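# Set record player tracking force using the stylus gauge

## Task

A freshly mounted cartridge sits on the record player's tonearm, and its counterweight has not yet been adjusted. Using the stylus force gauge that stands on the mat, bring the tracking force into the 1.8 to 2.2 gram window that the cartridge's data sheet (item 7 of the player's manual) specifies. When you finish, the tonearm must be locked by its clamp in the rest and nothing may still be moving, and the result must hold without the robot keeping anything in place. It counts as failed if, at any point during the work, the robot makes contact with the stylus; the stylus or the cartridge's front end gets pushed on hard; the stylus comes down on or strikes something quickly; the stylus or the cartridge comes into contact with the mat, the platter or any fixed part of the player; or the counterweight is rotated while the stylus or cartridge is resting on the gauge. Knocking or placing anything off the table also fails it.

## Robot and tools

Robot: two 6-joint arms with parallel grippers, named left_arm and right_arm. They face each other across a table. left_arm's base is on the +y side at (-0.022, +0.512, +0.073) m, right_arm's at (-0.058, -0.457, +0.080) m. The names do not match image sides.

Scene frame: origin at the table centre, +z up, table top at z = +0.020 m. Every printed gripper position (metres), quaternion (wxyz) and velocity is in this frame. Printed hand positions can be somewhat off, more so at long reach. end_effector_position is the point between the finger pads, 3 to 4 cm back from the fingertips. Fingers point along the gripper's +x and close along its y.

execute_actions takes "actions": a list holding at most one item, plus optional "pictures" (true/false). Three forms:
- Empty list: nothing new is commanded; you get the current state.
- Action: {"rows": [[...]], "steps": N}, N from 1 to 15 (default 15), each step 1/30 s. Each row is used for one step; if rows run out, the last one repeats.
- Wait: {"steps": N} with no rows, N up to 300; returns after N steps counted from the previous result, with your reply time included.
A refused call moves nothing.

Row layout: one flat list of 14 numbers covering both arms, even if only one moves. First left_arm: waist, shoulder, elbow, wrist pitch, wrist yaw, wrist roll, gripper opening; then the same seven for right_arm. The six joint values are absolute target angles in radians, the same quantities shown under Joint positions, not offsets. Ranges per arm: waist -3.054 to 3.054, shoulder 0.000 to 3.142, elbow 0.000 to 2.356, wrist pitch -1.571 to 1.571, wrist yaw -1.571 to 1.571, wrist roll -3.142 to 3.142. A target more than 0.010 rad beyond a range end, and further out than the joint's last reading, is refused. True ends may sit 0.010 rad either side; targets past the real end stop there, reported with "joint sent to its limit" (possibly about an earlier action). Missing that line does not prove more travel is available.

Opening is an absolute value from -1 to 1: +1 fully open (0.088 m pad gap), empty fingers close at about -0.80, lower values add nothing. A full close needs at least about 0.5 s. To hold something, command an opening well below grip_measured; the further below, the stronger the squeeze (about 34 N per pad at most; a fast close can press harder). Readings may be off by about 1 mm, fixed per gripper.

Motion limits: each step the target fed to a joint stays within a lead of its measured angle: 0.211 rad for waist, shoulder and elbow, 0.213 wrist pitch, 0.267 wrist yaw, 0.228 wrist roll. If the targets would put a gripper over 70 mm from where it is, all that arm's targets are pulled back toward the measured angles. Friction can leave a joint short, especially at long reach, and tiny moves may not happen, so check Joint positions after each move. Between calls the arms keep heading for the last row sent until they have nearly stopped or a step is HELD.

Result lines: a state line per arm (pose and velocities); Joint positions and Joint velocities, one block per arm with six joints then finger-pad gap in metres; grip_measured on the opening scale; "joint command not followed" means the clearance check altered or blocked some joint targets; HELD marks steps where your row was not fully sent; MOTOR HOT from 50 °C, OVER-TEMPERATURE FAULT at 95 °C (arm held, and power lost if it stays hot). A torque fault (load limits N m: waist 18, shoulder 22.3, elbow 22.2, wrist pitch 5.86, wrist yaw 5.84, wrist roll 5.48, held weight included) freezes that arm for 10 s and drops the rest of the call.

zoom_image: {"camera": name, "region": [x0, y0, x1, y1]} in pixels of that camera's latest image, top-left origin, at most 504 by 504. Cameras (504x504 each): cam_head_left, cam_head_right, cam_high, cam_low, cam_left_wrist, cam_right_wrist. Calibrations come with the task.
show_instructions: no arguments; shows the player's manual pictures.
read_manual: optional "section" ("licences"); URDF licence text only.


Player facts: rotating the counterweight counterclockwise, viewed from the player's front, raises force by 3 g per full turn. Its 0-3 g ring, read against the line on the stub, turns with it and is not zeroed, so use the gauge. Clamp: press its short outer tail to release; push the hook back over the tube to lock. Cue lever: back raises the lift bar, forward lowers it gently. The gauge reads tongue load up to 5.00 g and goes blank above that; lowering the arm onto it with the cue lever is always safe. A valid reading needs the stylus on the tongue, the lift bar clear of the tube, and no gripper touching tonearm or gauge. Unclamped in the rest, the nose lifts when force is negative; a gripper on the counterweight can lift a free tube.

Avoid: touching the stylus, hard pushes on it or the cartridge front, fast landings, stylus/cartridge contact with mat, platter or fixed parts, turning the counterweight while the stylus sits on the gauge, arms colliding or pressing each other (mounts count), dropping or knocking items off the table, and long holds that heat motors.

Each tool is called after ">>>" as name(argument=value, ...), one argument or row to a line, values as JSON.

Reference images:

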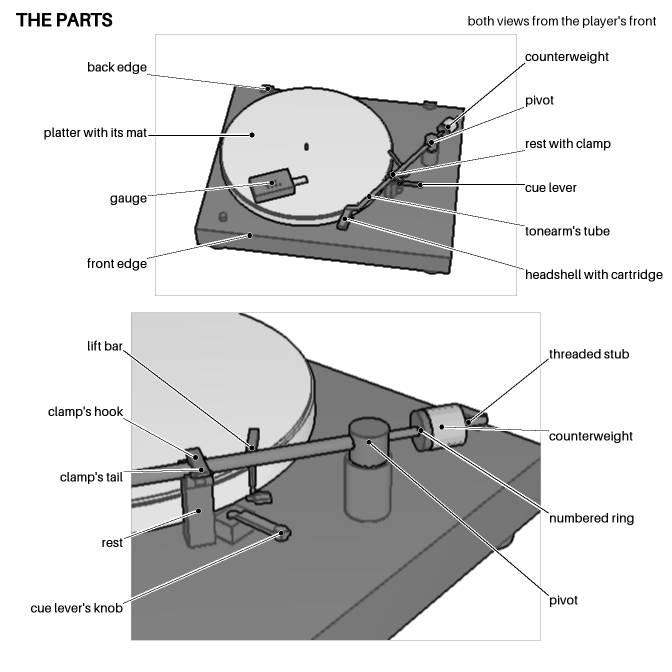

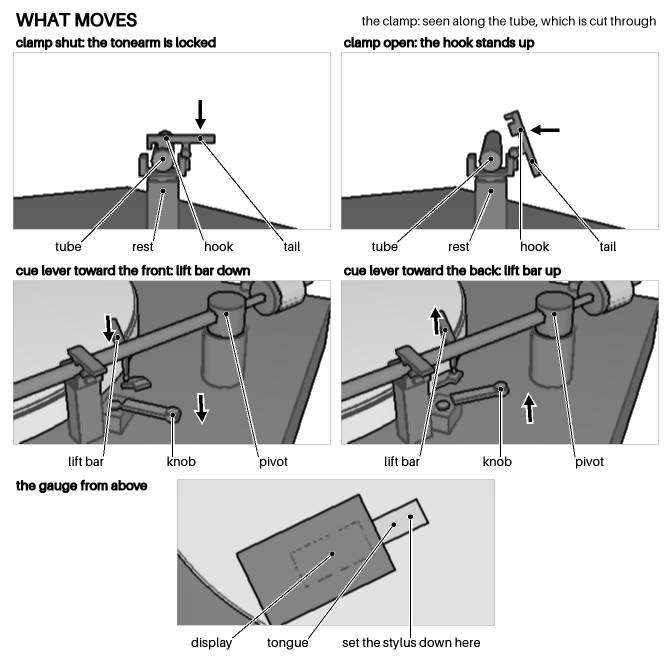

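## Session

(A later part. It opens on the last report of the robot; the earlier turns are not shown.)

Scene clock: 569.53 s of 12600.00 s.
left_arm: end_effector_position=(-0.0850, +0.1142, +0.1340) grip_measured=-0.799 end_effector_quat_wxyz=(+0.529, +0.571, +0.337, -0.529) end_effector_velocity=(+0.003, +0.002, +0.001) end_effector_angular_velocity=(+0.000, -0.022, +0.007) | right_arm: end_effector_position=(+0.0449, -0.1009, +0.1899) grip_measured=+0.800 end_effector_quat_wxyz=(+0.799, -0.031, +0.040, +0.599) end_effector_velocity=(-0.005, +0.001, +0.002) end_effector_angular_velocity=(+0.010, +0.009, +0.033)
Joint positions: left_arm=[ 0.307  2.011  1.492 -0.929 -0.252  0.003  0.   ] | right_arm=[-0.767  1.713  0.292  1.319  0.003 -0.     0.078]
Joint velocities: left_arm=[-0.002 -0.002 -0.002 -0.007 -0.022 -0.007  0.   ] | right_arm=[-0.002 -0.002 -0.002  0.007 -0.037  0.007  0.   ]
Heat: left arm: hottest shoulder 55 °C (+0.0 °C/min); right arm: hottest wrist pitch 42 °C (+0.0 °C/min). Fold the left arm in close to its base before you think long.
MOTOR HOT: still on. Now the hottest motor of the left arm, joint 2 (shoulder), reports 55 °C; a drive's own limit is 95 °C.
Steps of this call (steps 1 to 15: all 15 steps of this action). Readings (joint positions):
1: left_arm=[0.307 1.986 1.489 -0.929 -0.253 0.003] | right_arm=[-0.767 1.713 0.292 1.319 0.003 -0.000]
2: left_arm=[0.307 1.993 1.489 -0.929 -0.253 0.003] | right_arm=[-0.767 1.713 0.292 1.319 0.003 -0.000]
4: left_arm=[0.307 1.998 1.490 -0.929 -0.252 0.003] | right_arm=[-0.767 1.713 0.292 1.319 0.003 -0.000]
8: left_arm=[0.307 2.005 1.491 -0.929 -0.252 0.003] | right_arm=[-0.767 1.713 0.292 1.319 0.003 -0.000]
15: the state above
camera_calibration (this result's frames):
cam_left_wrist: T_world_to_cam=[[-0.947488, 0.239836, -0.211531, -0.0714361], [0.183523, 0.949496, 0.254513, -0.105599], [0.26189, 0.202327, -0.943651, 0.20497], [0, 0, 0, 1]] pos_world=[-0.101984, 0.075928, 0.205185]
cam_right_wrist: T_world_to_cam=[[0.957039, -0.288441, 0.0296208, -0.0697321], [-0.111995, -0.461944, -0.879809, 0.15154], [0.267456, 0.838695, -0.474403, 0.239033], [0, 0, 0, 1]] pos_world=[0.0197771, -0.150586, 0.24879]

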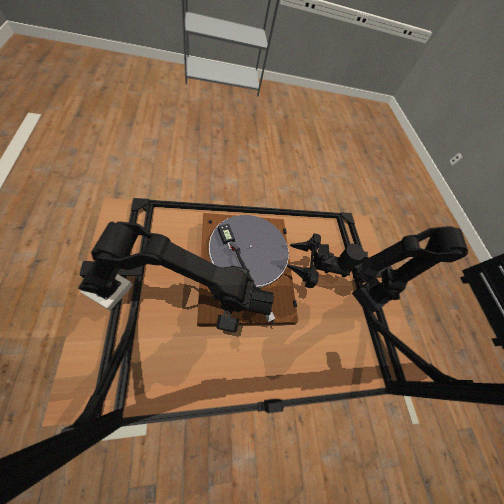

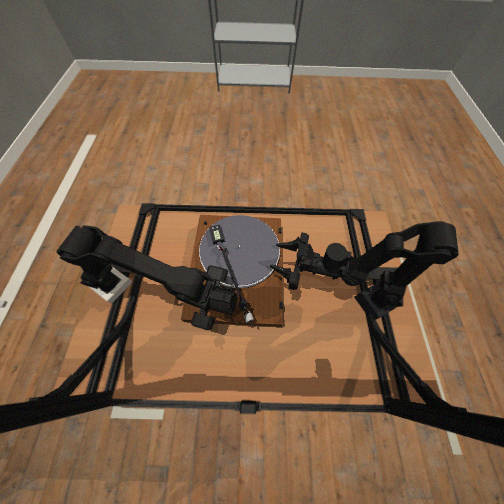

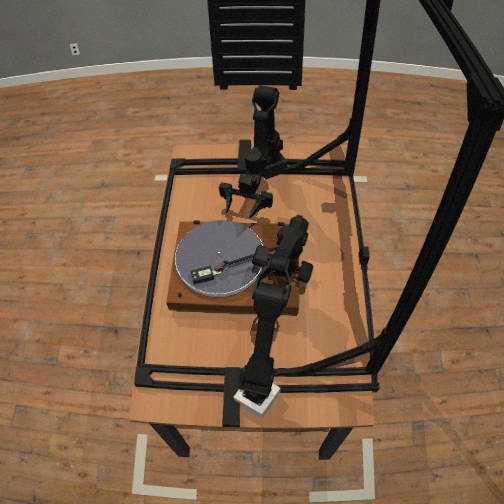

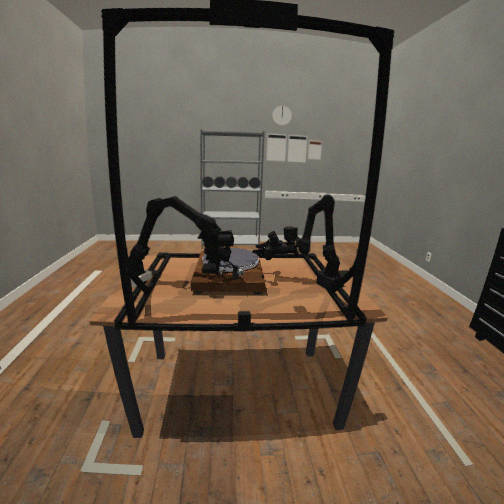

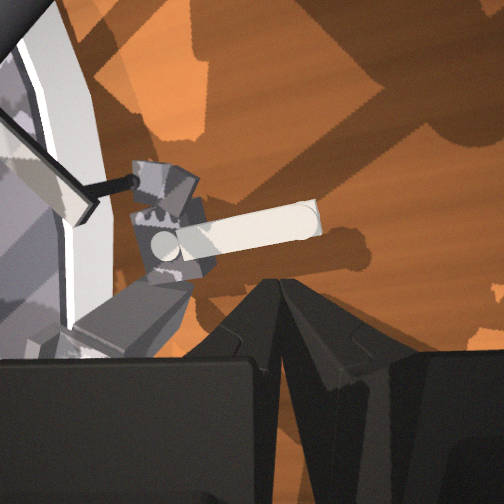

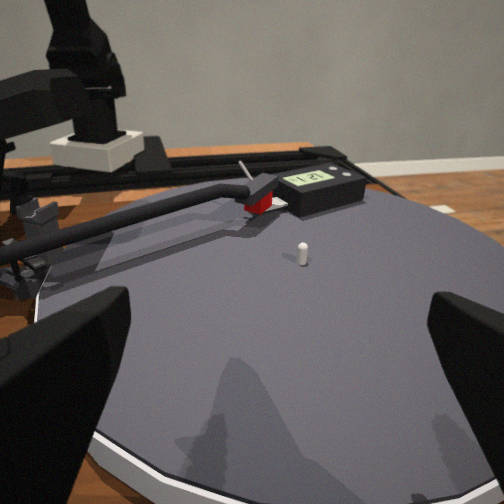

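>>> execute_actions(
  actions=[
    {"rows":[[0.308,2.02,1.502,-0.92,-0.25,0,-0.9,-0.768,1.71,0.29,1.32,0,0,0.8],[0.308,2.02,1.502,-0.91,-0.25,0,-0.9,-0.768,1.71,0.29,1.32,0,0,0.8],[0.308,2.02,1.502,-0.90,-0.25,0,-0.9,-0.768,1.71,0.29,1.32,0,0,0.8],[0.308,2.02,1.502,-0.89,-0.25,0,-0.9,-0.768,1.71,0.29,1.32,0,0,0.8],[0.308,2.02,1.502,-0.885,-0.25,0,-0.9,-0.768,1.71,0.29,1.32,0,0,0.8],[0.308,2.02,1.502,-0.88,-0.25,0,-0.9,-0.768,1.71,0.29,1.32,0,0,0.8],[0.308,2.02,1.502,-0.875,-0.25,0,-0.9,-0.768,1.71,0.29,1.32,0,0,0.8],[0.308,2.02,1.502,-0.87,-0.25,0,-0.9,-0.768,1.71,0.29,1.32,0,0,0.8]]},
  ],
)

>>> execute_actions(
  actions=[
    {"steps":30},
  ],
)

Scene clock: 574.97 s of 12600.00 s.
left_arm: end_effector_position=(-0.0876, +0.1031, +0.1355) grip_measured=-0.799 end_effector_quat_wxyz=(+0.542, +0.553, +0.327, -0.541) end_effector_velocity=(-0.003, -0.002, +0.004) end_effector_angular_velocity=(-0.016, +0.013, +0.003) | right_arm: end_effector_position=(+0.0449, -0.1009, +0.1900) grip_measured=+0.800 end_effector_quat_wxyz=(+0.799, -0.031, +0.040, +0.599) end_effector_velocity=(+0.002, -0.001, -0.001) end_effector_angular_velocity=(-0.013, -0.020, -0.008)
Joint positions: left_arm=[ 0.308  2.012  1.492 -0.875 -0.252  0.003  0.   ] | right_arm=[-0.767  1.712  0.292  1.319  0.003 -0.     0.078]
Joint velocities: left_arm=[-0.002 -0.007  0.002  0.007  0.007 -0.007  0.   ] | right_arm=[-0.002 -0.002 -0.002 -0.007  0.007 -0.022 -0.   ]
Heat: left arm: hottest shoulder 55 °C (-1.0 °C/min); right arm: hottest wrist pitch 42 °C (+0.0 °C/min). Fold the left arm in close to its base before you think long.
MOTOR HOT: still on. Now the hottest motor of the left arm, joint 2 (shoulder), reports 55 °C; a drive's own limit is 95 °C.
Steps of this call (steps 1 to 15: the robot went on to your last target; steps 16 to 90: nothing new was sent; then 1.93 s passed at rest; steps 91 to 105: all 15 steps of this action). Readings (joint positions):
91: left_arm=[0.307 2.012 1.492 -0.929 -0.252 0.003] | right_arm=[-0.767 1.712 0.292 1.319 0.003 -0.000]
92: left_arm=[0.307 2.012 1.492 -0.926 -0.252 0.003] | right_arm=[-0.767 1.712 0.292 1.319 0.003 -0.000]
94: left_arm=[0.307 2.012 1.492 -0.910 -0.252 0.003] | right_arm=[-0.767 1.712 0.292 1.319 0.003 -0.000]
98: left_arm=[0.307 2.012 1.492 -0.889 -0.252 0.003] | right_arm=[-0.767 1.712 0.292 1.319 0.003 -0.000]
105: the state above
camera_calibration (this result's frames):
cam_left_wrist: T_world_to_cam=[[-0.950359, 0.228533, -0.211164, -0.0701127], [0.186168, 0.961399, 0.202615, -0.0889164], [0.249317, 0.153245, -0.95622, 0.215], [0, 0, 0, 1]] pos_world=[-0.103682, 0.0685595, 0.208798]
cam_right_wrist: T_world_to_cam=[[0.957036, -0.288452, 0.0296162, -0.0697361], [-0.111902, -0.461622, -0.879991, 0.151719], [0.267507, 0.838869, -0.474067, 0.23905], [0, 0, 0, 1]] pos_world=[0.0197703, -0.15061, 0.248903]

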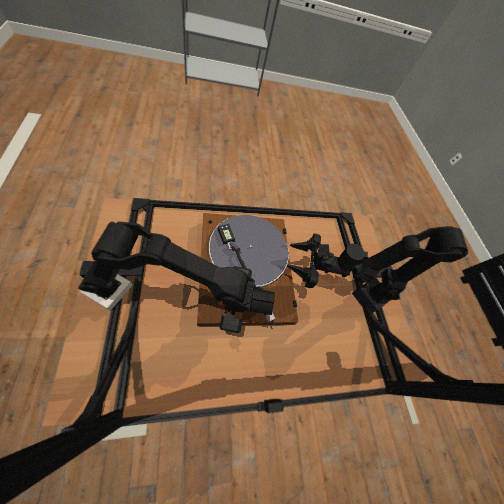

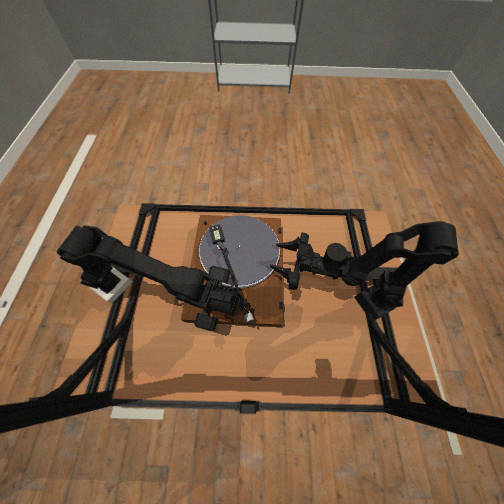

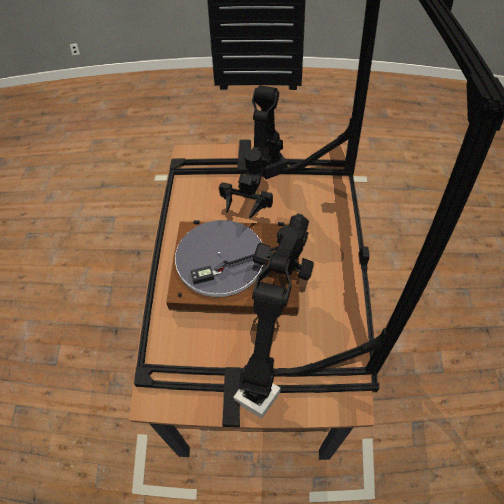

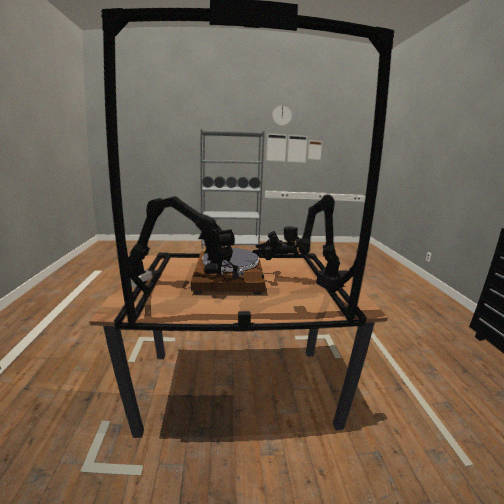

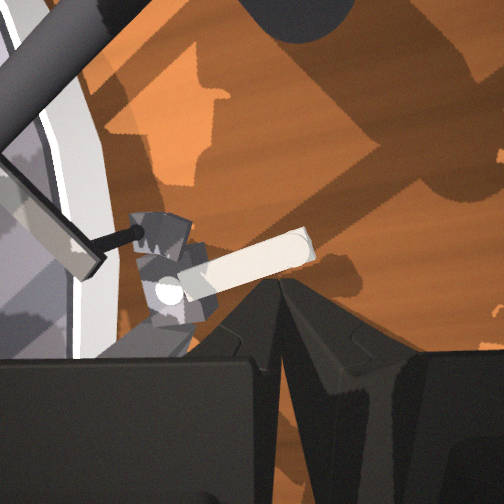

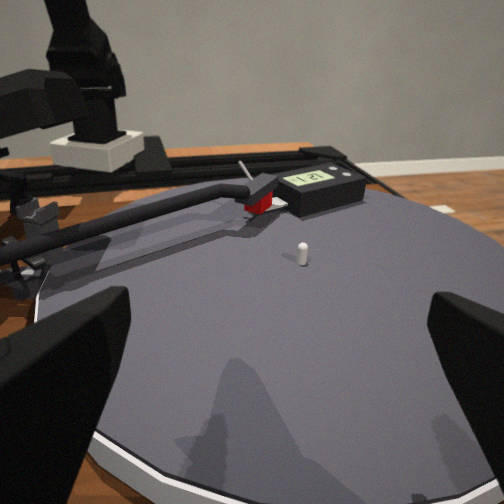

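Scene clock: 575.97 s of 12600.00 s.
left_arm: end_effector_position=(-0.0877, +0.1029, +0.1354) grip_measured=-0.799 end_effector_quat_wxyz=(+0.542, +0.553, +0.327, -0.542) end_effector_velocity=(+0.000, +0.001, +0.002) end_effector_angular_velocity=(-0.004, -0.020, +0.004) | right_arm: end_effector_position=(+0.0449, -0.1009, +0.1900) grip_measured=+0.800 end_effector_quat_wxyz=(+0.799, -0.031, +0.040, +0.599) end_effector_velocity=(-0.000, -0.001, -0.001) end_effector_angular_velocity=(-0.009, -0.004, +0.006)
Joint positions: left_arm=[ 0.308  2.012  1.492 -0.874 -0.252  0.003  0.   ] | right_arm=[-0.767  1.712  0.292  1.319  0.003 -0.     0.078]
Joint velocities: left_arm=[-0.007 -0.002  0.002 -0.007 -0.022 -0.007  0.   ] | right_arm=[-0.002 -0.002 -0.002 -0.007 -0.007 -0.007 -0.   ]
Heat: left arm: hottest shoulder 55 °C (-1.0 °C/min); right arm: hottest wrist pitch 42 °C (+0.0 °C/min). Fold the left arm in close to its base before you think long.
MOTOR HOT: still on. Now the hottest motor of the left arm, joint 2 (shoulder), reports 55 °C; a drive's own limit is 95 °C.
Steps of this call (steps 1 to 15: the robot went on to your last target; steps 16 to 30: nothing new was sent). Readings (joint positions):
1: left_arm=[0.308 2.012 1.492 -0.875 -0.252 0.003] | right_arm=[-0.767 1.712 0.292 1.319 0.003 -0.000]
2: left_arm=[0.308 2.012 1.492 -0.875 -0.252 0.003] | right_arm=[-0.767 1.712 0.292 1.319 0.003 -0.000]
4: left_arm=[0.308 2.012 1.492 -0.875 -0.252 0.003] | right_arm=[-0.767 1.712 0.292 1.319 0.003 -0.000]
8: left_arm=[0.308 2.012 1.492 -0.874 -0.252 0.003] | right_arm=[-0.767 1.712 0.292 1.319 0.003 -0.000]
30: the state above
All arms were judged still, so your last target was given up. Only a new action makes them travel on or press farther. Fingers that are still opening or closing keep moving.
camera_calibration (this result's frames):
cam_left_wrist: T_world_to_cam=[[-0.95046, 0.228459, -0.210788, -0.0702478], [0.186343, 0.961518, 0.20189, -0.0885714], [0.2488, 0.15261, -0.956456, 0.214995], [0, 0, 0, 1]] pos_world=[-0.103754, 0.0684014, 0.208708]
cam_right_wrist: T_world_to_cam=[[0.957036, -0.288452, 0.0296162, -0.0697361], [-0.111902, -0.461622, -0.879991, 0.151719], [0.267507, 0.838869, -0.474067, 0.23905], [0, 0, 0, 1]] pos_world=[0.0197703, -0.15061, 0.248903]

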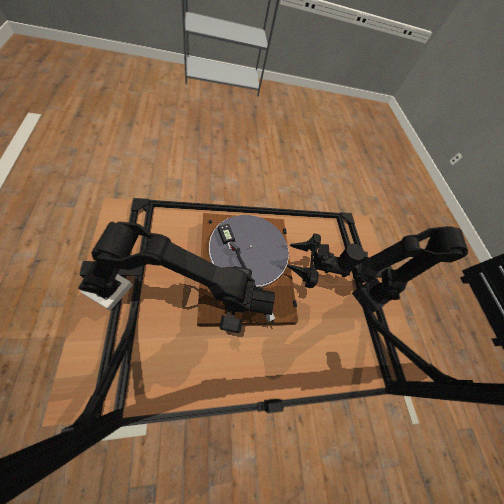

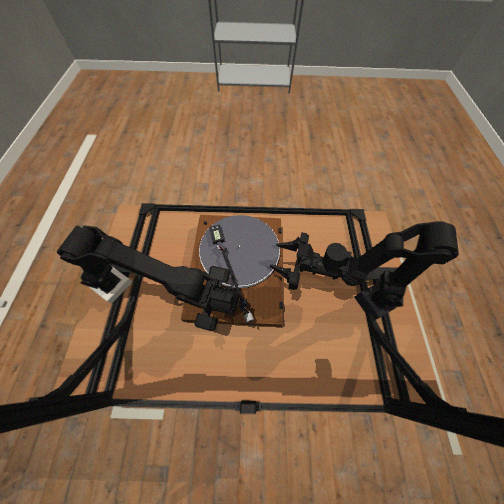

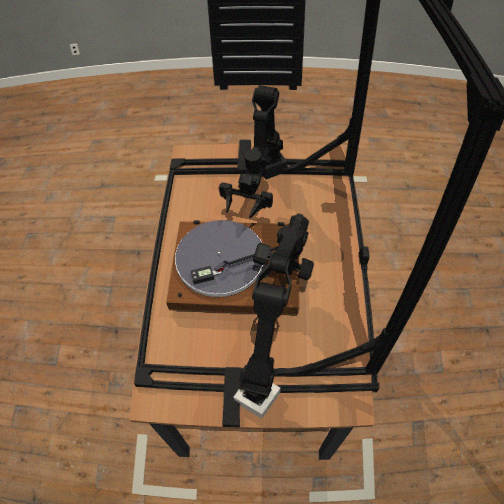

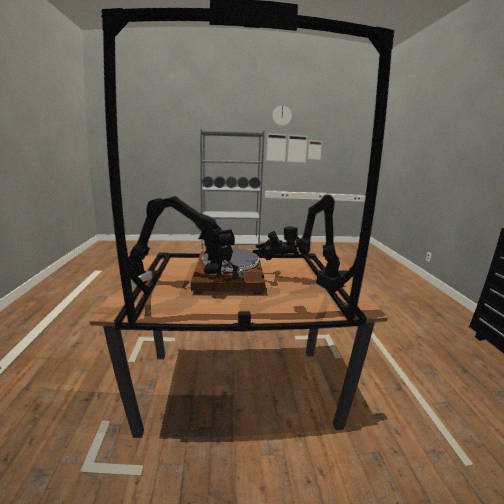

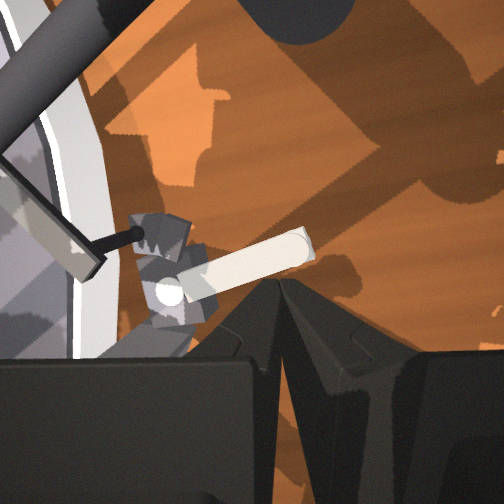

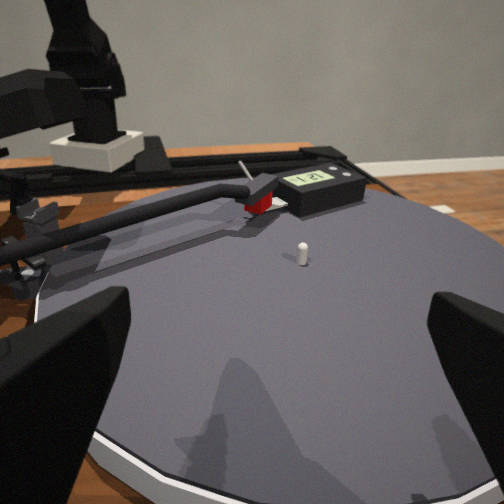

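>>> execute_actions(
  actions=[
    {"rows":[[0.31,2.025,1.506,-0.865,-0.25,0,-0.9,-0.768,1.71,0.29,1.32,0,0,0.8],[0.311,2.026,1.508,-0.86,-0.25,0,-0.9,-0.768,1.71,0.29,1.32,0,0,0.8],[0.312,2.027,1.509,-0.855,-0.25,0,-0.9,-0.768,1.71,0.29,1.32,0,0,0.8],[0.313,2.028,1.51,-0.85,-0.25,0,-0.9,-0.768,1.71,0.29,1.32,0,0,0.8],[0.314,2.029,1.511,-0.845,-0.25,0,-0.9,-0.768,1.71,0.29,1.32,0,0,0.8],[0.315,2.03,1.512,-0.84,-0.25,0,-0.9,-0.768,1.71,0.29,1.32,0,0,0.8],[0.316,2.03,1.513,-0.835,-0.25,0,-0.9,-0.768,1.71,0.29,1.32,0,0,0.8],[0.317,2.031,1.514,-0.83,-0.25,0,-0.9,-0.768,1.71,0.29,1.32,0,0,0.8],[0.318,2.031,1.515,-0.825,-0.25,0,-0.9,-0.768,1.71,0.29,1.32,0,0,0.8],[0.319,2.032,1.516,-0.82,-0.25,0,-0.9,-0.768,1.71,0.29,1.32,0,0,0.8],[0.32,2.032,1.517,-0.815,-0.25,0,-0.9,-0.768,1.71,0.29,1.32,0,0,0.8],[0.321,2.032,1.517,-0.81,-0.25,0,-0.9,-0.768,1.71,0.29,1.32,0,0,0.8],[0.322,2.032,1.517,-0.805,-0.25,0,-0.9,-0.768,1.71,0.29,1.32,0,0,0.8],[0.323,2.032,1.517,-0.80,-0.25,0,-0.9,-0.768,1.71,0.29,1.32,0,0,0.8]]},
  ],
)

>>> execute_actions(
  actions=[
    {"steps":20},
  ],
)

Scene clock: 582.87 s of 12600.00 s.
left_arm: end_effector_position=(-0.0875, +0.0883, +0.1364) grip_measured=-0.799 end_effector_quat_wxyz=(+0.557, +0.532, +0.318, -0.552) end_effector_velocity=(+0.003, +0.003, -0.001) end_effector_angular_velocity=(+0.003, -0.018, +0.023) | right_arm: end_effector_position=(+0.0450, -0.1009, +0.1900) grip_measured=+0.800 end_effector_quat_wxyz=(+0.799, -0.031, +0.040, +0.599) end_effector_velocity=(-0.001, -0.002, +0.000) end_effector_angular_velocity=(-0.004, -0.021, +0.007)
Joint positions: left_arm=[ 0.317  2.023  1.502 -0.817 -0.25   0.003  0.   ] | right_arm=[-0.767  1.712  0.292  1.319  0.003 -0.     0.078]
Joint velocities: left_arm=[-0.002 -0.002 -0.007 -0.007 -0.022 -0.022  0.   ] | right_arm=[-0.002 -0.002 -0.007  0.007 -0.007 -0.022 -0.   ]
Heat: left arm: hottest shoulder 55 °C (-1.0 °C/min); right arm: hottest wrist pitch 42 °C (+0.0 °C/min). Fold the left arm in close to its base before you think long.
MOTOR HOT: still on. Now the hottest motor of the left arm, joint 2 (shoulder), reports 55 °C; a drive's own limit is 95 °C.
Steps of this call (steps 1 to 90: nothing new was sent; then 3.40 s passed at rest; steps 91 to 105: all 15 steps of this action). Readings (joint positions):
91: left_arm=[0.308 2.013 1.492 -0.874 -0.252 0.003] | right_arm=[-0.767 1.712 0.292 1.319 0.003 -0.000]
92: left_arm=[0.308 2.014 1.492 -0.872 -0.252 0.003] | right_arm=[-0.767 1.712 0.292 1.319 0.003 -0.000]
94: left_arm=[0.309 2.015 1.493 -0.866 -0.252 0.003] | right_arm=[-0.767 1.712 0.292 1.319 0.003 -0.000]
98: left_arm=[0.313 2.018 1.496 -0.849 -0.252 0.003] | right_arm=[-0.767 1.712 0.292 1.319 0.003 -0.000]
105: the state above
camera_calibration (this result's frames):
cam_left_wrist: T_world_to_cam=[[-0.955657, 0.208181, -0.20828, -0.0654669], [0.180062, 0.972745, 0.146099, -0.0686964], [0.233018, 0.102117, -0.967096, 0.222609], [0, 0, 0, 1]] pos_world=[-0.102066, 0.0577209, 0.211685]
cam_right_wrist: T_world_to_cam=[[0.957037, -0.288454, 0.0295777, -0.0698129], [-0.111935, -0.461612, -0.879991, 0.15172], [0.267491, 0.838873, -0.474068, 0.239049], [0, 0, 0, 1]] pos_world=[0.019853, -0.150634, 0.248903]

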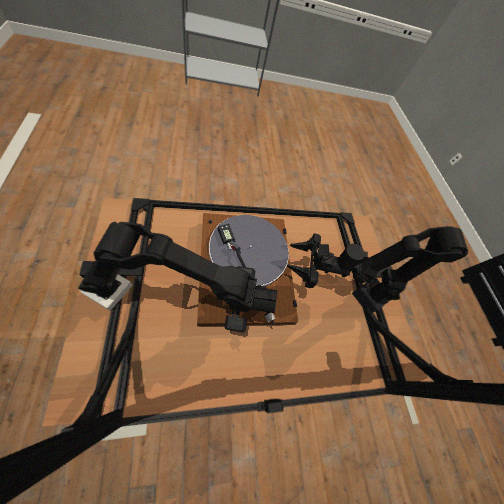

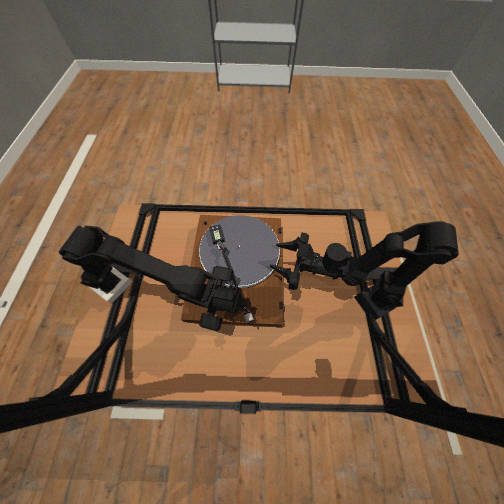

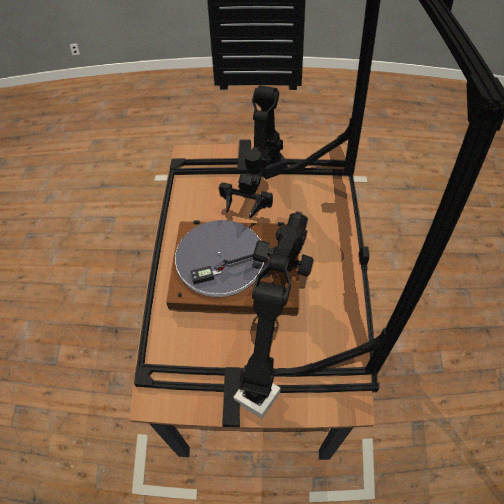

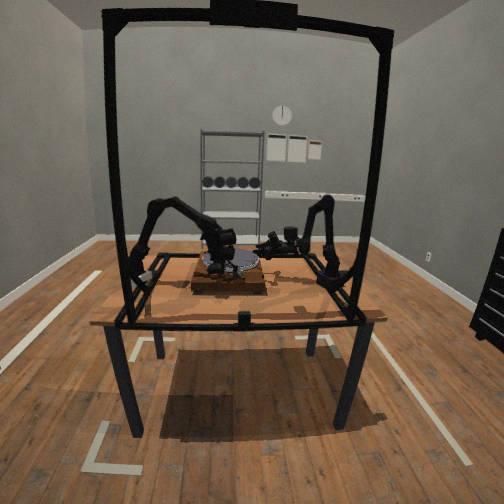

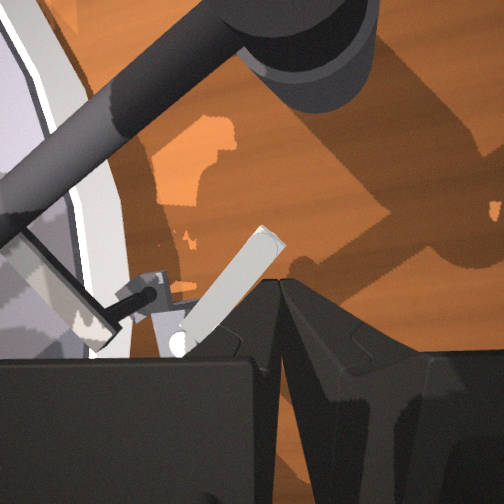

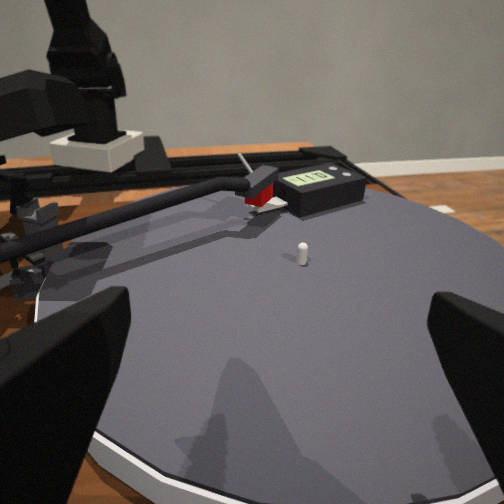

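Scene clock: 583.53 s of 12600.00 s.
left_arm: end_effector_position=(-0.0874, +0.0881, +0.1364) grip_measured=-0.799 end_effector_quat_wxyz=(+0.557, +0.532, +0.318, -0.552) end_effector_velocity=(+0.002, -0.003, +0.003) end_effector_angular_velocity=(-0.021, -0.012, +0.023) | right_arm: end_effector_position=(+0.0450, -0.1009, +0.1900) grip_measured=+0.800 end_effector_quat_wxyz=(+0.799, -0.031, +0.040, +0.599) end_effector_velocity=(-0.000, -0.001, -0.006) end_effector_angular_velocity=(-0.032, -0.013, +0.007)
Joint positions: left_arm=[ 0.318  2.023  1.502 -0.816 -0.25   0.003  0.   ] | right_arm=[-0.767  1.712  0.292  1.319  0.003 -0.     0.078]
Joint velocities: left_arm=[-0.002 -0.002  0.002  0.007 -0.022 -0.022  0.   ] | right_arm=[-0.002  0.002 -0.002 -0.022 -0.007 -0.022 -0.   ]
Heat: left arm: hottest shoulder 55 °C (-1.0 °C/min); right arm: hottest wrist pitch 42 °C (+0.0 °C/min). Fold the left arm in close to its base before you think long.
MOTOR HOT: still on. Now the hottest motor of the left arm, joint 2 (shoulder), reports 55 °C; a drive's own limit is 95 °C.
Steps of this call (steps 1 to 15: the robot went on to your last target; steps 16 to 20: nothing new was sent). Readings (joint positions):
1: left_arm=[0.317 2.023 1.502 -0.817 -0.250 0.003] | right_arm=[-0.767 1.712 0.292 1.319 0.003 -0.000]
2: left_arm=[0.318 2.023 1.502 -0.816 -0.250 0.003] | right_arm=[-0.767 1.712 0.292 1.319 0.003 -0.000]
4: left_arm=[0.318 2.023 1.502 -0.816 -0.250 0.003] | right_arm=[-0.767 1.712 0.292 1.319 0.003 -0.000]
8: left_arm=[0.318 2.023 1.502 -0.816 -0.250 0.003] | right_arm=[-0.767 1.712 0.292 1.319 0.003 -0.000]
20: the state above
All arms were judged still, so your last target was given up. Only a new action makes them travel on or press farther. Fingers that are still opening or closing keep moving.
camera_calibration (this result's frames):
cam_left_wrist: T_world_to_cam=[[-0.955849, 0.207688, -0.207889, -0.0653851], [0.179869, 0.972947, 0.144989, -0.068356], [0.232377, 0.101195, -0.967347, 0.222723], [0, 0, 0, 1]] pos_world=[-0.101959, 0.057548, 0.211768]
cam_right_wrist: T_world_to_cam=[[0.957037, -0.288454, 0.0295777, -0.0698129], [-0.111935, -0.461612, -0.879991, 0.15172], [0.267491, 0.838873, -0.474068, 0.239049], [0, 0, 0, 1]] pos_world=[0.019853, -0.150634, 0.248903]

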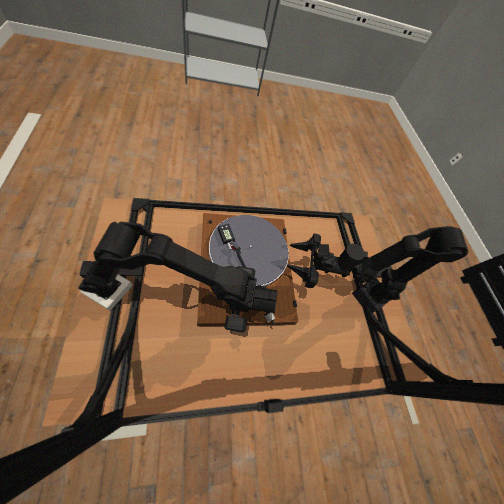

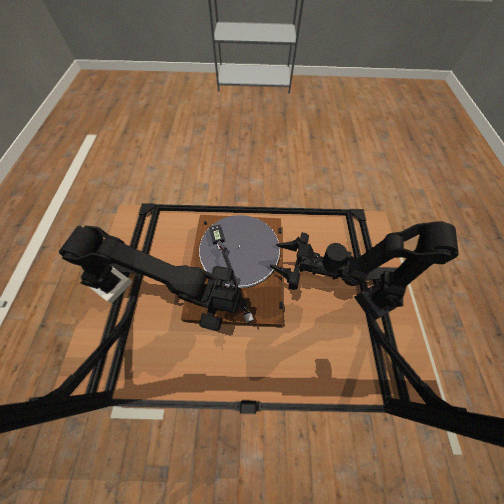

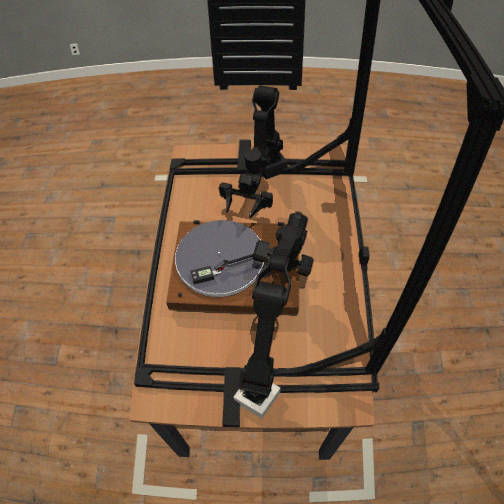

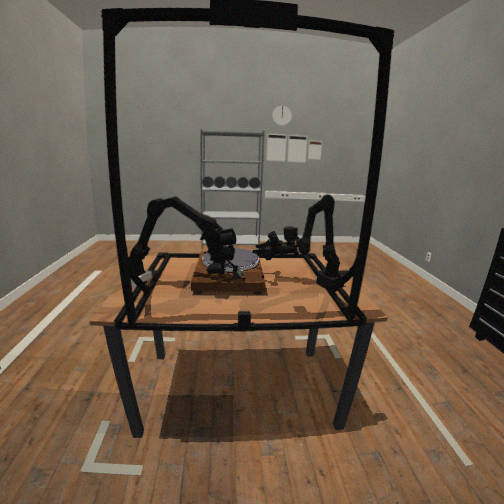

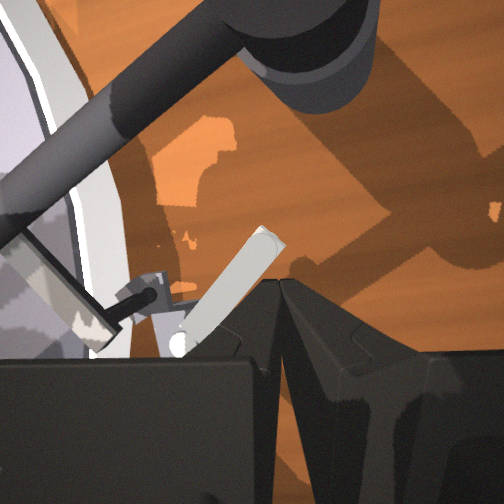

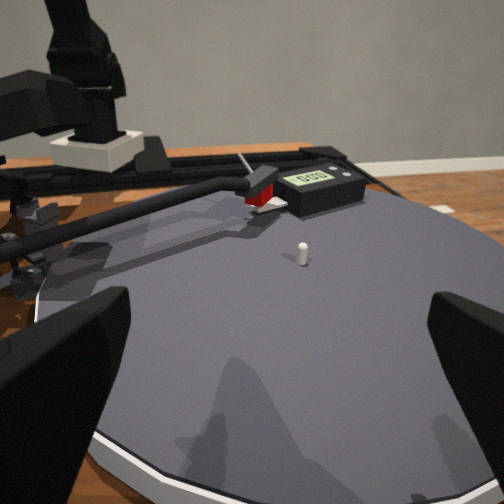

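>>> execute_actions(
  actions=[
    {"rows":[[0.31,2.02,1.502,-0.83,-0.25,0,-0.9,-0.768,1.71,0.29,1.32,0,0,0.8],[0.30,2.015,1.502,-0.85,-0.25,0,-0.9,-0.768,1.71,0.29,1.32,0,0,0.8],[0.295,2.01,1.502,-0.87,-0.25,0,-0.9,-0.768,1.71,0.29,1.32,0,0,0.8],[0.295,1.99,1.502,-0.87,-0.25,0,-0.9,-0.768,1.71,0.29,1.32,0,0,0.8],[0.295,1.96,1.502,-0.87,-0.25,0,-0.9,-0.768,1.71,0.29,1.32,0,0,0.8],[0.295,1.92,1.502,-0.87,-0.25,0,-0.9,-0.768,1.71,0.29,1.32,0,0,0.8],[0.295,1.88,1.51,-0.88,-0.25,0,-0.9,-0.768,1.71,0.29,1.32,0,0,0.8],[0.295,1.84,1.53,-0.90,-0.25,-0.1,-0.9,-0.768,1.71,0.29,1.32,0,0,0.8],[0.31,1.81,1.57,-0.94,-0.22,-0.2,-0.8,-0.768,1.71,0.29,1.32,0,0,0.8],[0.34,1.80,1.62,-0.99,-0.19,-0.35,-0.7,-0.768,1.71,0.29,1.32,0,0,0.8],[0.37,1.80,1.67,-1.04,-0.16,-0.5,-0.6,-0.768,1.71,0.29,1.32,0,0,0.8],[0.40,1.81,1.72,-1.09,-0.13,-0.65,-0.5,-0.768,1.71,0.29,1.32,0,0,0.8],[0.43,1.83,1.77,-1.14,-0.10,-0.8,-0.4,-0.768,1.71,0.29,1.32,0,0,0.8],[0.46,1.85,1.82,-1.19,-0.07,-0.95,-0.4,-0.768,1.71,0.29,1.32,0,0,0.8],[0.49,1.88,1.87,-1.24,-0.04,-1.1,-0.4,-0.768,1.71,0.29,1.32,0,0,0.8]]},
  ],
  pictures=false,
)

>>> execute_actions(
  actions=[
    {"rows":[[0.52,1.91,1.92,-1.29,0,-1.25,-0.4,-0.768,1.71,0.29,1.32,0,0,0.8],[0.55,1.94,1.97,-1.34,0,-1.4,-0.4,-0.768,1.71,0.29,1.32,0,0,0.8],[0.58,1.97,2.02,-1.39,0,-1.55,-0.4,-0.768,1.71,0.29,1.32,0,0,0.8],[0.61,2.0,2.07,-1.44,0,-1.7,-0.4,-0.768,1.71,0.29,1.32,0,0,0.8],[0.64,2.03,2.12,-1.48,0,-1.815,-0.4,-0.768,1.71,0.29,1.32,0,0,0.8],[0.67,2.06,2.16,-1.51,0,-1.815,-0.4,-0.768,1.71,0.29,1.32,0,0,0.8],[0.69,2.09,2.19,-1.53,0,-1.815,-0.4,-0.768,1.71,0.29,1.32,0,0,0.8],[0.704,2.12,2.205,-1.536,0,-1.815,-0.4,-0.768,1.71,0.29,1.32,0,0,0.8],[0.704,2.15,2.205,-1.536,0,-1.815,-0.4,-0.768,1.71,0.29,1.32,0,0,0.8],[0.704,2.175,2.205,-1.536,0,-1.815,-0.4,-0.768,1.71,0.29,1.32,0,0,0.8],[0.704,2.195,2.205,-1.536,0,-1.815,-0.4,-0.768,1.71,0.29,1.32,0,0,0.8],[0.704,2.21,2.205,-1.536,0,-1.815,-0.4,-0.768,1.71,0.29,1.32,0,0,0.8],[0.704,2.22,2.205,-1.536,0,-1.815,-0.4,-0.768,1.71,0.29,1.32,0,0,0.8],[0.704,2.228,2.205,-1.536,0,-1.815,-0.4,-0.768,1.71,0.29,1.32,0,0,0.8]]},
  ],
  pictures=false,
)

>>> execute_actions(
  actions=[
    {"steps":15},
  ],
)

Scene clock: 598.83 s of 12600.00 s.
left_arm: end_effector_position=(-0.0686, +0.0975, +0.2681) grip_measured=-0.496 end_effector_quat_wxyz=(+0.656, +0.310, +0.469, -0.503) end_effector_velocity=(+0.296, -0.000, +0.344) end_effector_angular_velocity=(-0.022, +1.479, +2.558) | right_arm: end_effector_position=(+0.0450, -0.1009, +0.1900) grip_measured=+0.800 end_effector_quat_wxyz=(+0.799, -0.031, +0.040, +0.599) end_effector_velocity=(-0.004, +0.000, -0.002) end_effector_angular_velocity=(-0.008, -0.003, +0.025)
Joint positions: left_arm=[ 0.407  1.838  1.755 -1.121 -0.108 -0.449  0.015] | right_arm=[-0.767  1.712  0.292  1.319  0.003 -0.     0.078]
Joint velocities: left_arm=[ 0.989  0.076  1.516 -1.414  0.799 -2.     0.055] | right_arm=[ 0.002 -0.002 -0.002 -0.007 -0.022 -0.007  0.   ]
Heat: left arm: hottest shoulder 55 °C (+0.0 °C/min); right arm: hottest wrist pitch 42 °C (+0.0 °C/min). Fold the left arm in close to its base before you think long.
MOTOR HOT: still on. Now the hottest motor of the left arm, joint 2 (shoulder), reports 55 °C; a drive's own limit is 95 °C.
Steps of this call (steps 1 to 90: nothing new was sent; then 11.80 s passed at rest; steps 91 to 105: all 15 steps of this action). Readings (joint positions):
91: left_arm=[0.318 2.024 1.503 -0.816 -0.249 0.003] | right_arm=[-0.767 1.712 0.292 1.319 0.003 -0.000]
92: left_arm=[0.316 2.024 1.503 -0.819 -0.249 0.003] | right_arm=[-0.767 1.712 0.292 1.319 0.003 -0.000]
94: left_arm=[0.310 2.020 1.502 -0.844 -0.249 0.003] | right_arm=[-0.767 1.712 0.292 1.319 0.003 -0.000]
98: left_arm=[0.297 1.955 1.501 -0.874 -0.249 -0.022] | right_arm=[-0.767 1.712 0.292 1.319 0.003 -0.000]
105: the state above

Scene clock: 599.33 s of 12600.00 s.
left_arm: end_effector_position=(+0.0429, +0.0897, +0.2285) grip_measured=-0.401 end_effector_quat_wxyz=(-0.709, +0.015, -0.705, +0.005) end_effector_velocity=(-0.012, -0.016, -0.196) end_effector_angular_velocity=(+0.509, +0.142, +1.953) | right_arm: end_effector_position=(+0.0450, -0.1010, +0.1899) grip_measured=+0.800 end_effector_quat_wxyz=(+0.799, -0.031, +0.040, +0.599) end_effector_velocity=(+0.001, -0.003, -0.003) end_effector_angular_velocity=(-0.010, +0.010, -0.010)
Joint positions: left_arm=[ 0.709  2.2    2.186 -1.529 -0.003 -1.433  0.019] | right_arm=[-0.767  1.712  0.292  1.319  0.003 -0.     0.078]
Joint velocities: left_arm=[-0.032  0.481  0.002 -0.051  0.007 -1.985  0.   ] | right_arm=[-0.002 -0.002 -0.007 -0.007  0.007  0.007 -0.   ]
Heat: left arm: hottest shoulder 55 °C (+0.0 °C/min); right arm: hottest wrist pitch 42 °C (+0.0 °C/min). Fold the left arm in close to its base before you think long.
MOTOR HOT: still on. Now the hottest motor of the left arm, joint 2 (shoulder), reports 55 °C; a drive's own limit is 95 °C.
Steps of this call (steps 1 to 15: all 15 steps of this action). Readings (joint positions):
1: left_arm=[0.441 1.846 1.806 -1.171 -0.078 -0.515] | right_arm=[-0.767 1.712 0.292 1.319 0.003 -0.000]
2: left_arm=[0.474 1.860 1.855 -1.221 -0.054 -0.581] | right_arm=[-0.767 1.712 0.292 1.319 0.003 -0.000]
4: left_arm=[0.535 1.907 1.952 -1.318 -0.028 -0.712] | right_arm=[-0.767 1.712 0.292 1.319 0.003 -0.000]
8: left_arm=[0.648 2.032 2.118 -1.470 -0.009 -0.973] | right_arm=[-0.767 1.712 0.292 1.319 0.003 -0.000]
15: the state above

Scene clock: 599.83 s of 12600.00 s.
left_arm: end_effector_position=(+0.0417, +0.0878, +0.2190) grip_measured=-0.400 end_effector_quat_wxyz=(-0.694, +0.137, -0.693, -0.135) end_effector_velocity=(+0.000, -0.000, -0.001) end_effector_angular_velocity=(-0.001, -0.007, +0.049) | right_arm: end_effector_position=(+0.0450, -0.1010, +0.1900) grip_measured=+0.800 end_effector_quat_wxyz=(+0.799, -0.031, +0.040, +0.599) end_effector_velocity=(+0.002, -0.001, -0.001) end_effector_angular_velocity=(-0.005, +0.008, -0.010)
Joint positions: left_arm=[ 0.706  2.229  2.196 -1.534 -0.002 -1.808  0.019] | right_arm=[-0.767  1.712  0.292  1.32   0.003 -0.     0.078]
Joint velocities: left_arm=[-0.002 -0.002 -0.007  0.007 -0.007 -0.051  0.   ] | right_arm=[-0.002 -0.002 -0.002 -0.007  0.007  0.007 -0.   ]
Heat: left arm: hottest shoulder 55 °C (+0.0 °C/min); right arm: hottest wrist pitch 42 °C (+0.0 °C/min). Fold the left arm in close to its base before you think long.
MOTOR HOT: still on. Now the hottest motor of the left arm, joint 2 (shoulder), reports 55 °C; a drive's own limit is 95 °C.
Steps of this call (steps 1 to 15: the robot went on to your last target). Readings (joint positions):
1: left_arm=[0.708 2.213 2.186 -1.530 -0.002 -1.498] | right_arm=[-0.767 1.712 0.292 1.319 0.003 -0.000]
2: left_arm=[0.707 2.223 2.186 -1.531 -0.002 -1.563] | right_arm=[-0.767 1.712 0.292 1.319 0.003 -0.000]
4: left_arm=[0.706 2.229 2.186 -1.533 -0.002 -1.685] | right_arm=[-0.767 1.712 0.292 1.319 0.003 -0.000]
8: left_arm=[0.706 2.229 2.195 -1.535 -0.002 -1.781] | right_arm=[-0.767 1.712 0.292 1.319 0.003 -0.000]
15: the state above
camera_calibration (this result's frames):
cam_left_wrist: T_world_to_cam=[[0.356938, -0.93312, 0.0433792, 0.0656478], [-0.872854, -0.316623, 0.371315, 0.00426614], [-0.332747, -0.1704, -0.927493, 0.311281], [0, 0, 0, 1]] pos_world=[0.0838694, 0.11565, 0.284279]
cam_right_wrist: T_world_to_cam=[[0.957037, -0.288454, 0.0295777, -0.0698129], [-0.111935, -0.461612, -0.879991, 0.151646], [0.267491, 0.838873, -0.474068, 0.23911], [0, 0, 0, 1]] pos_world=[0.0198283, -0.150719, 0.248866]

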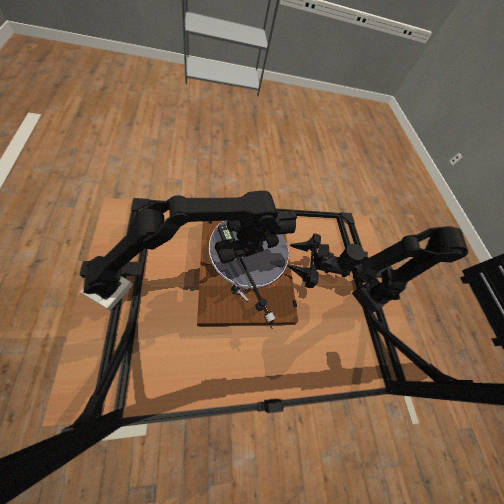

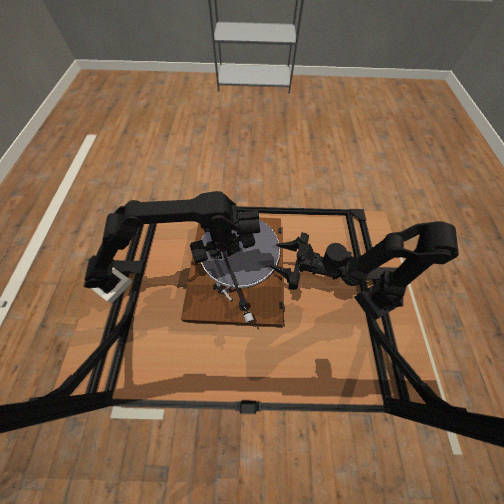

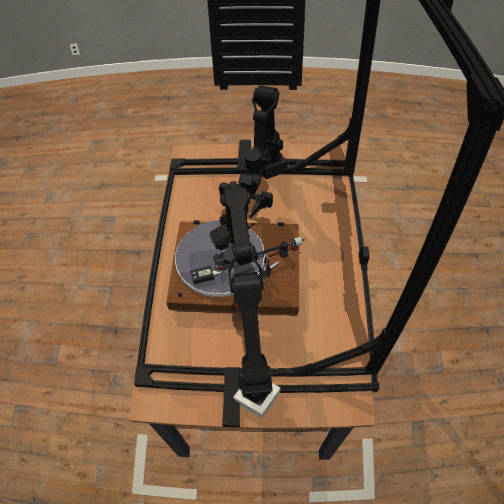

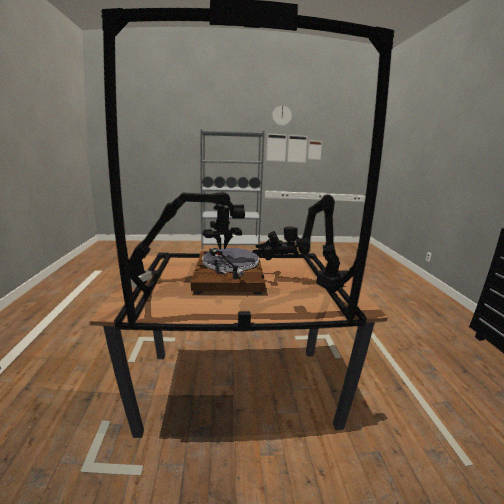

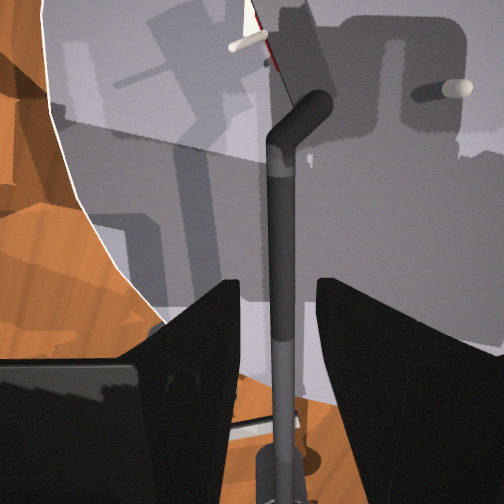

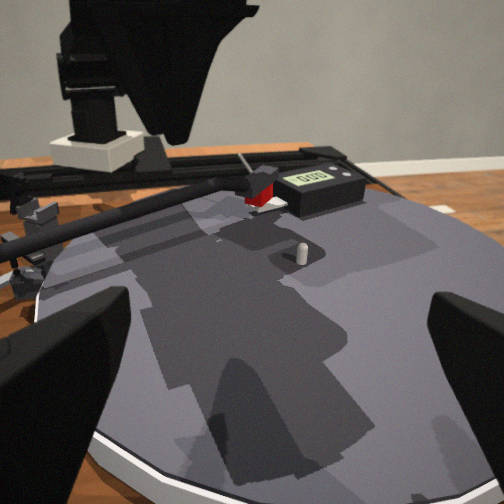

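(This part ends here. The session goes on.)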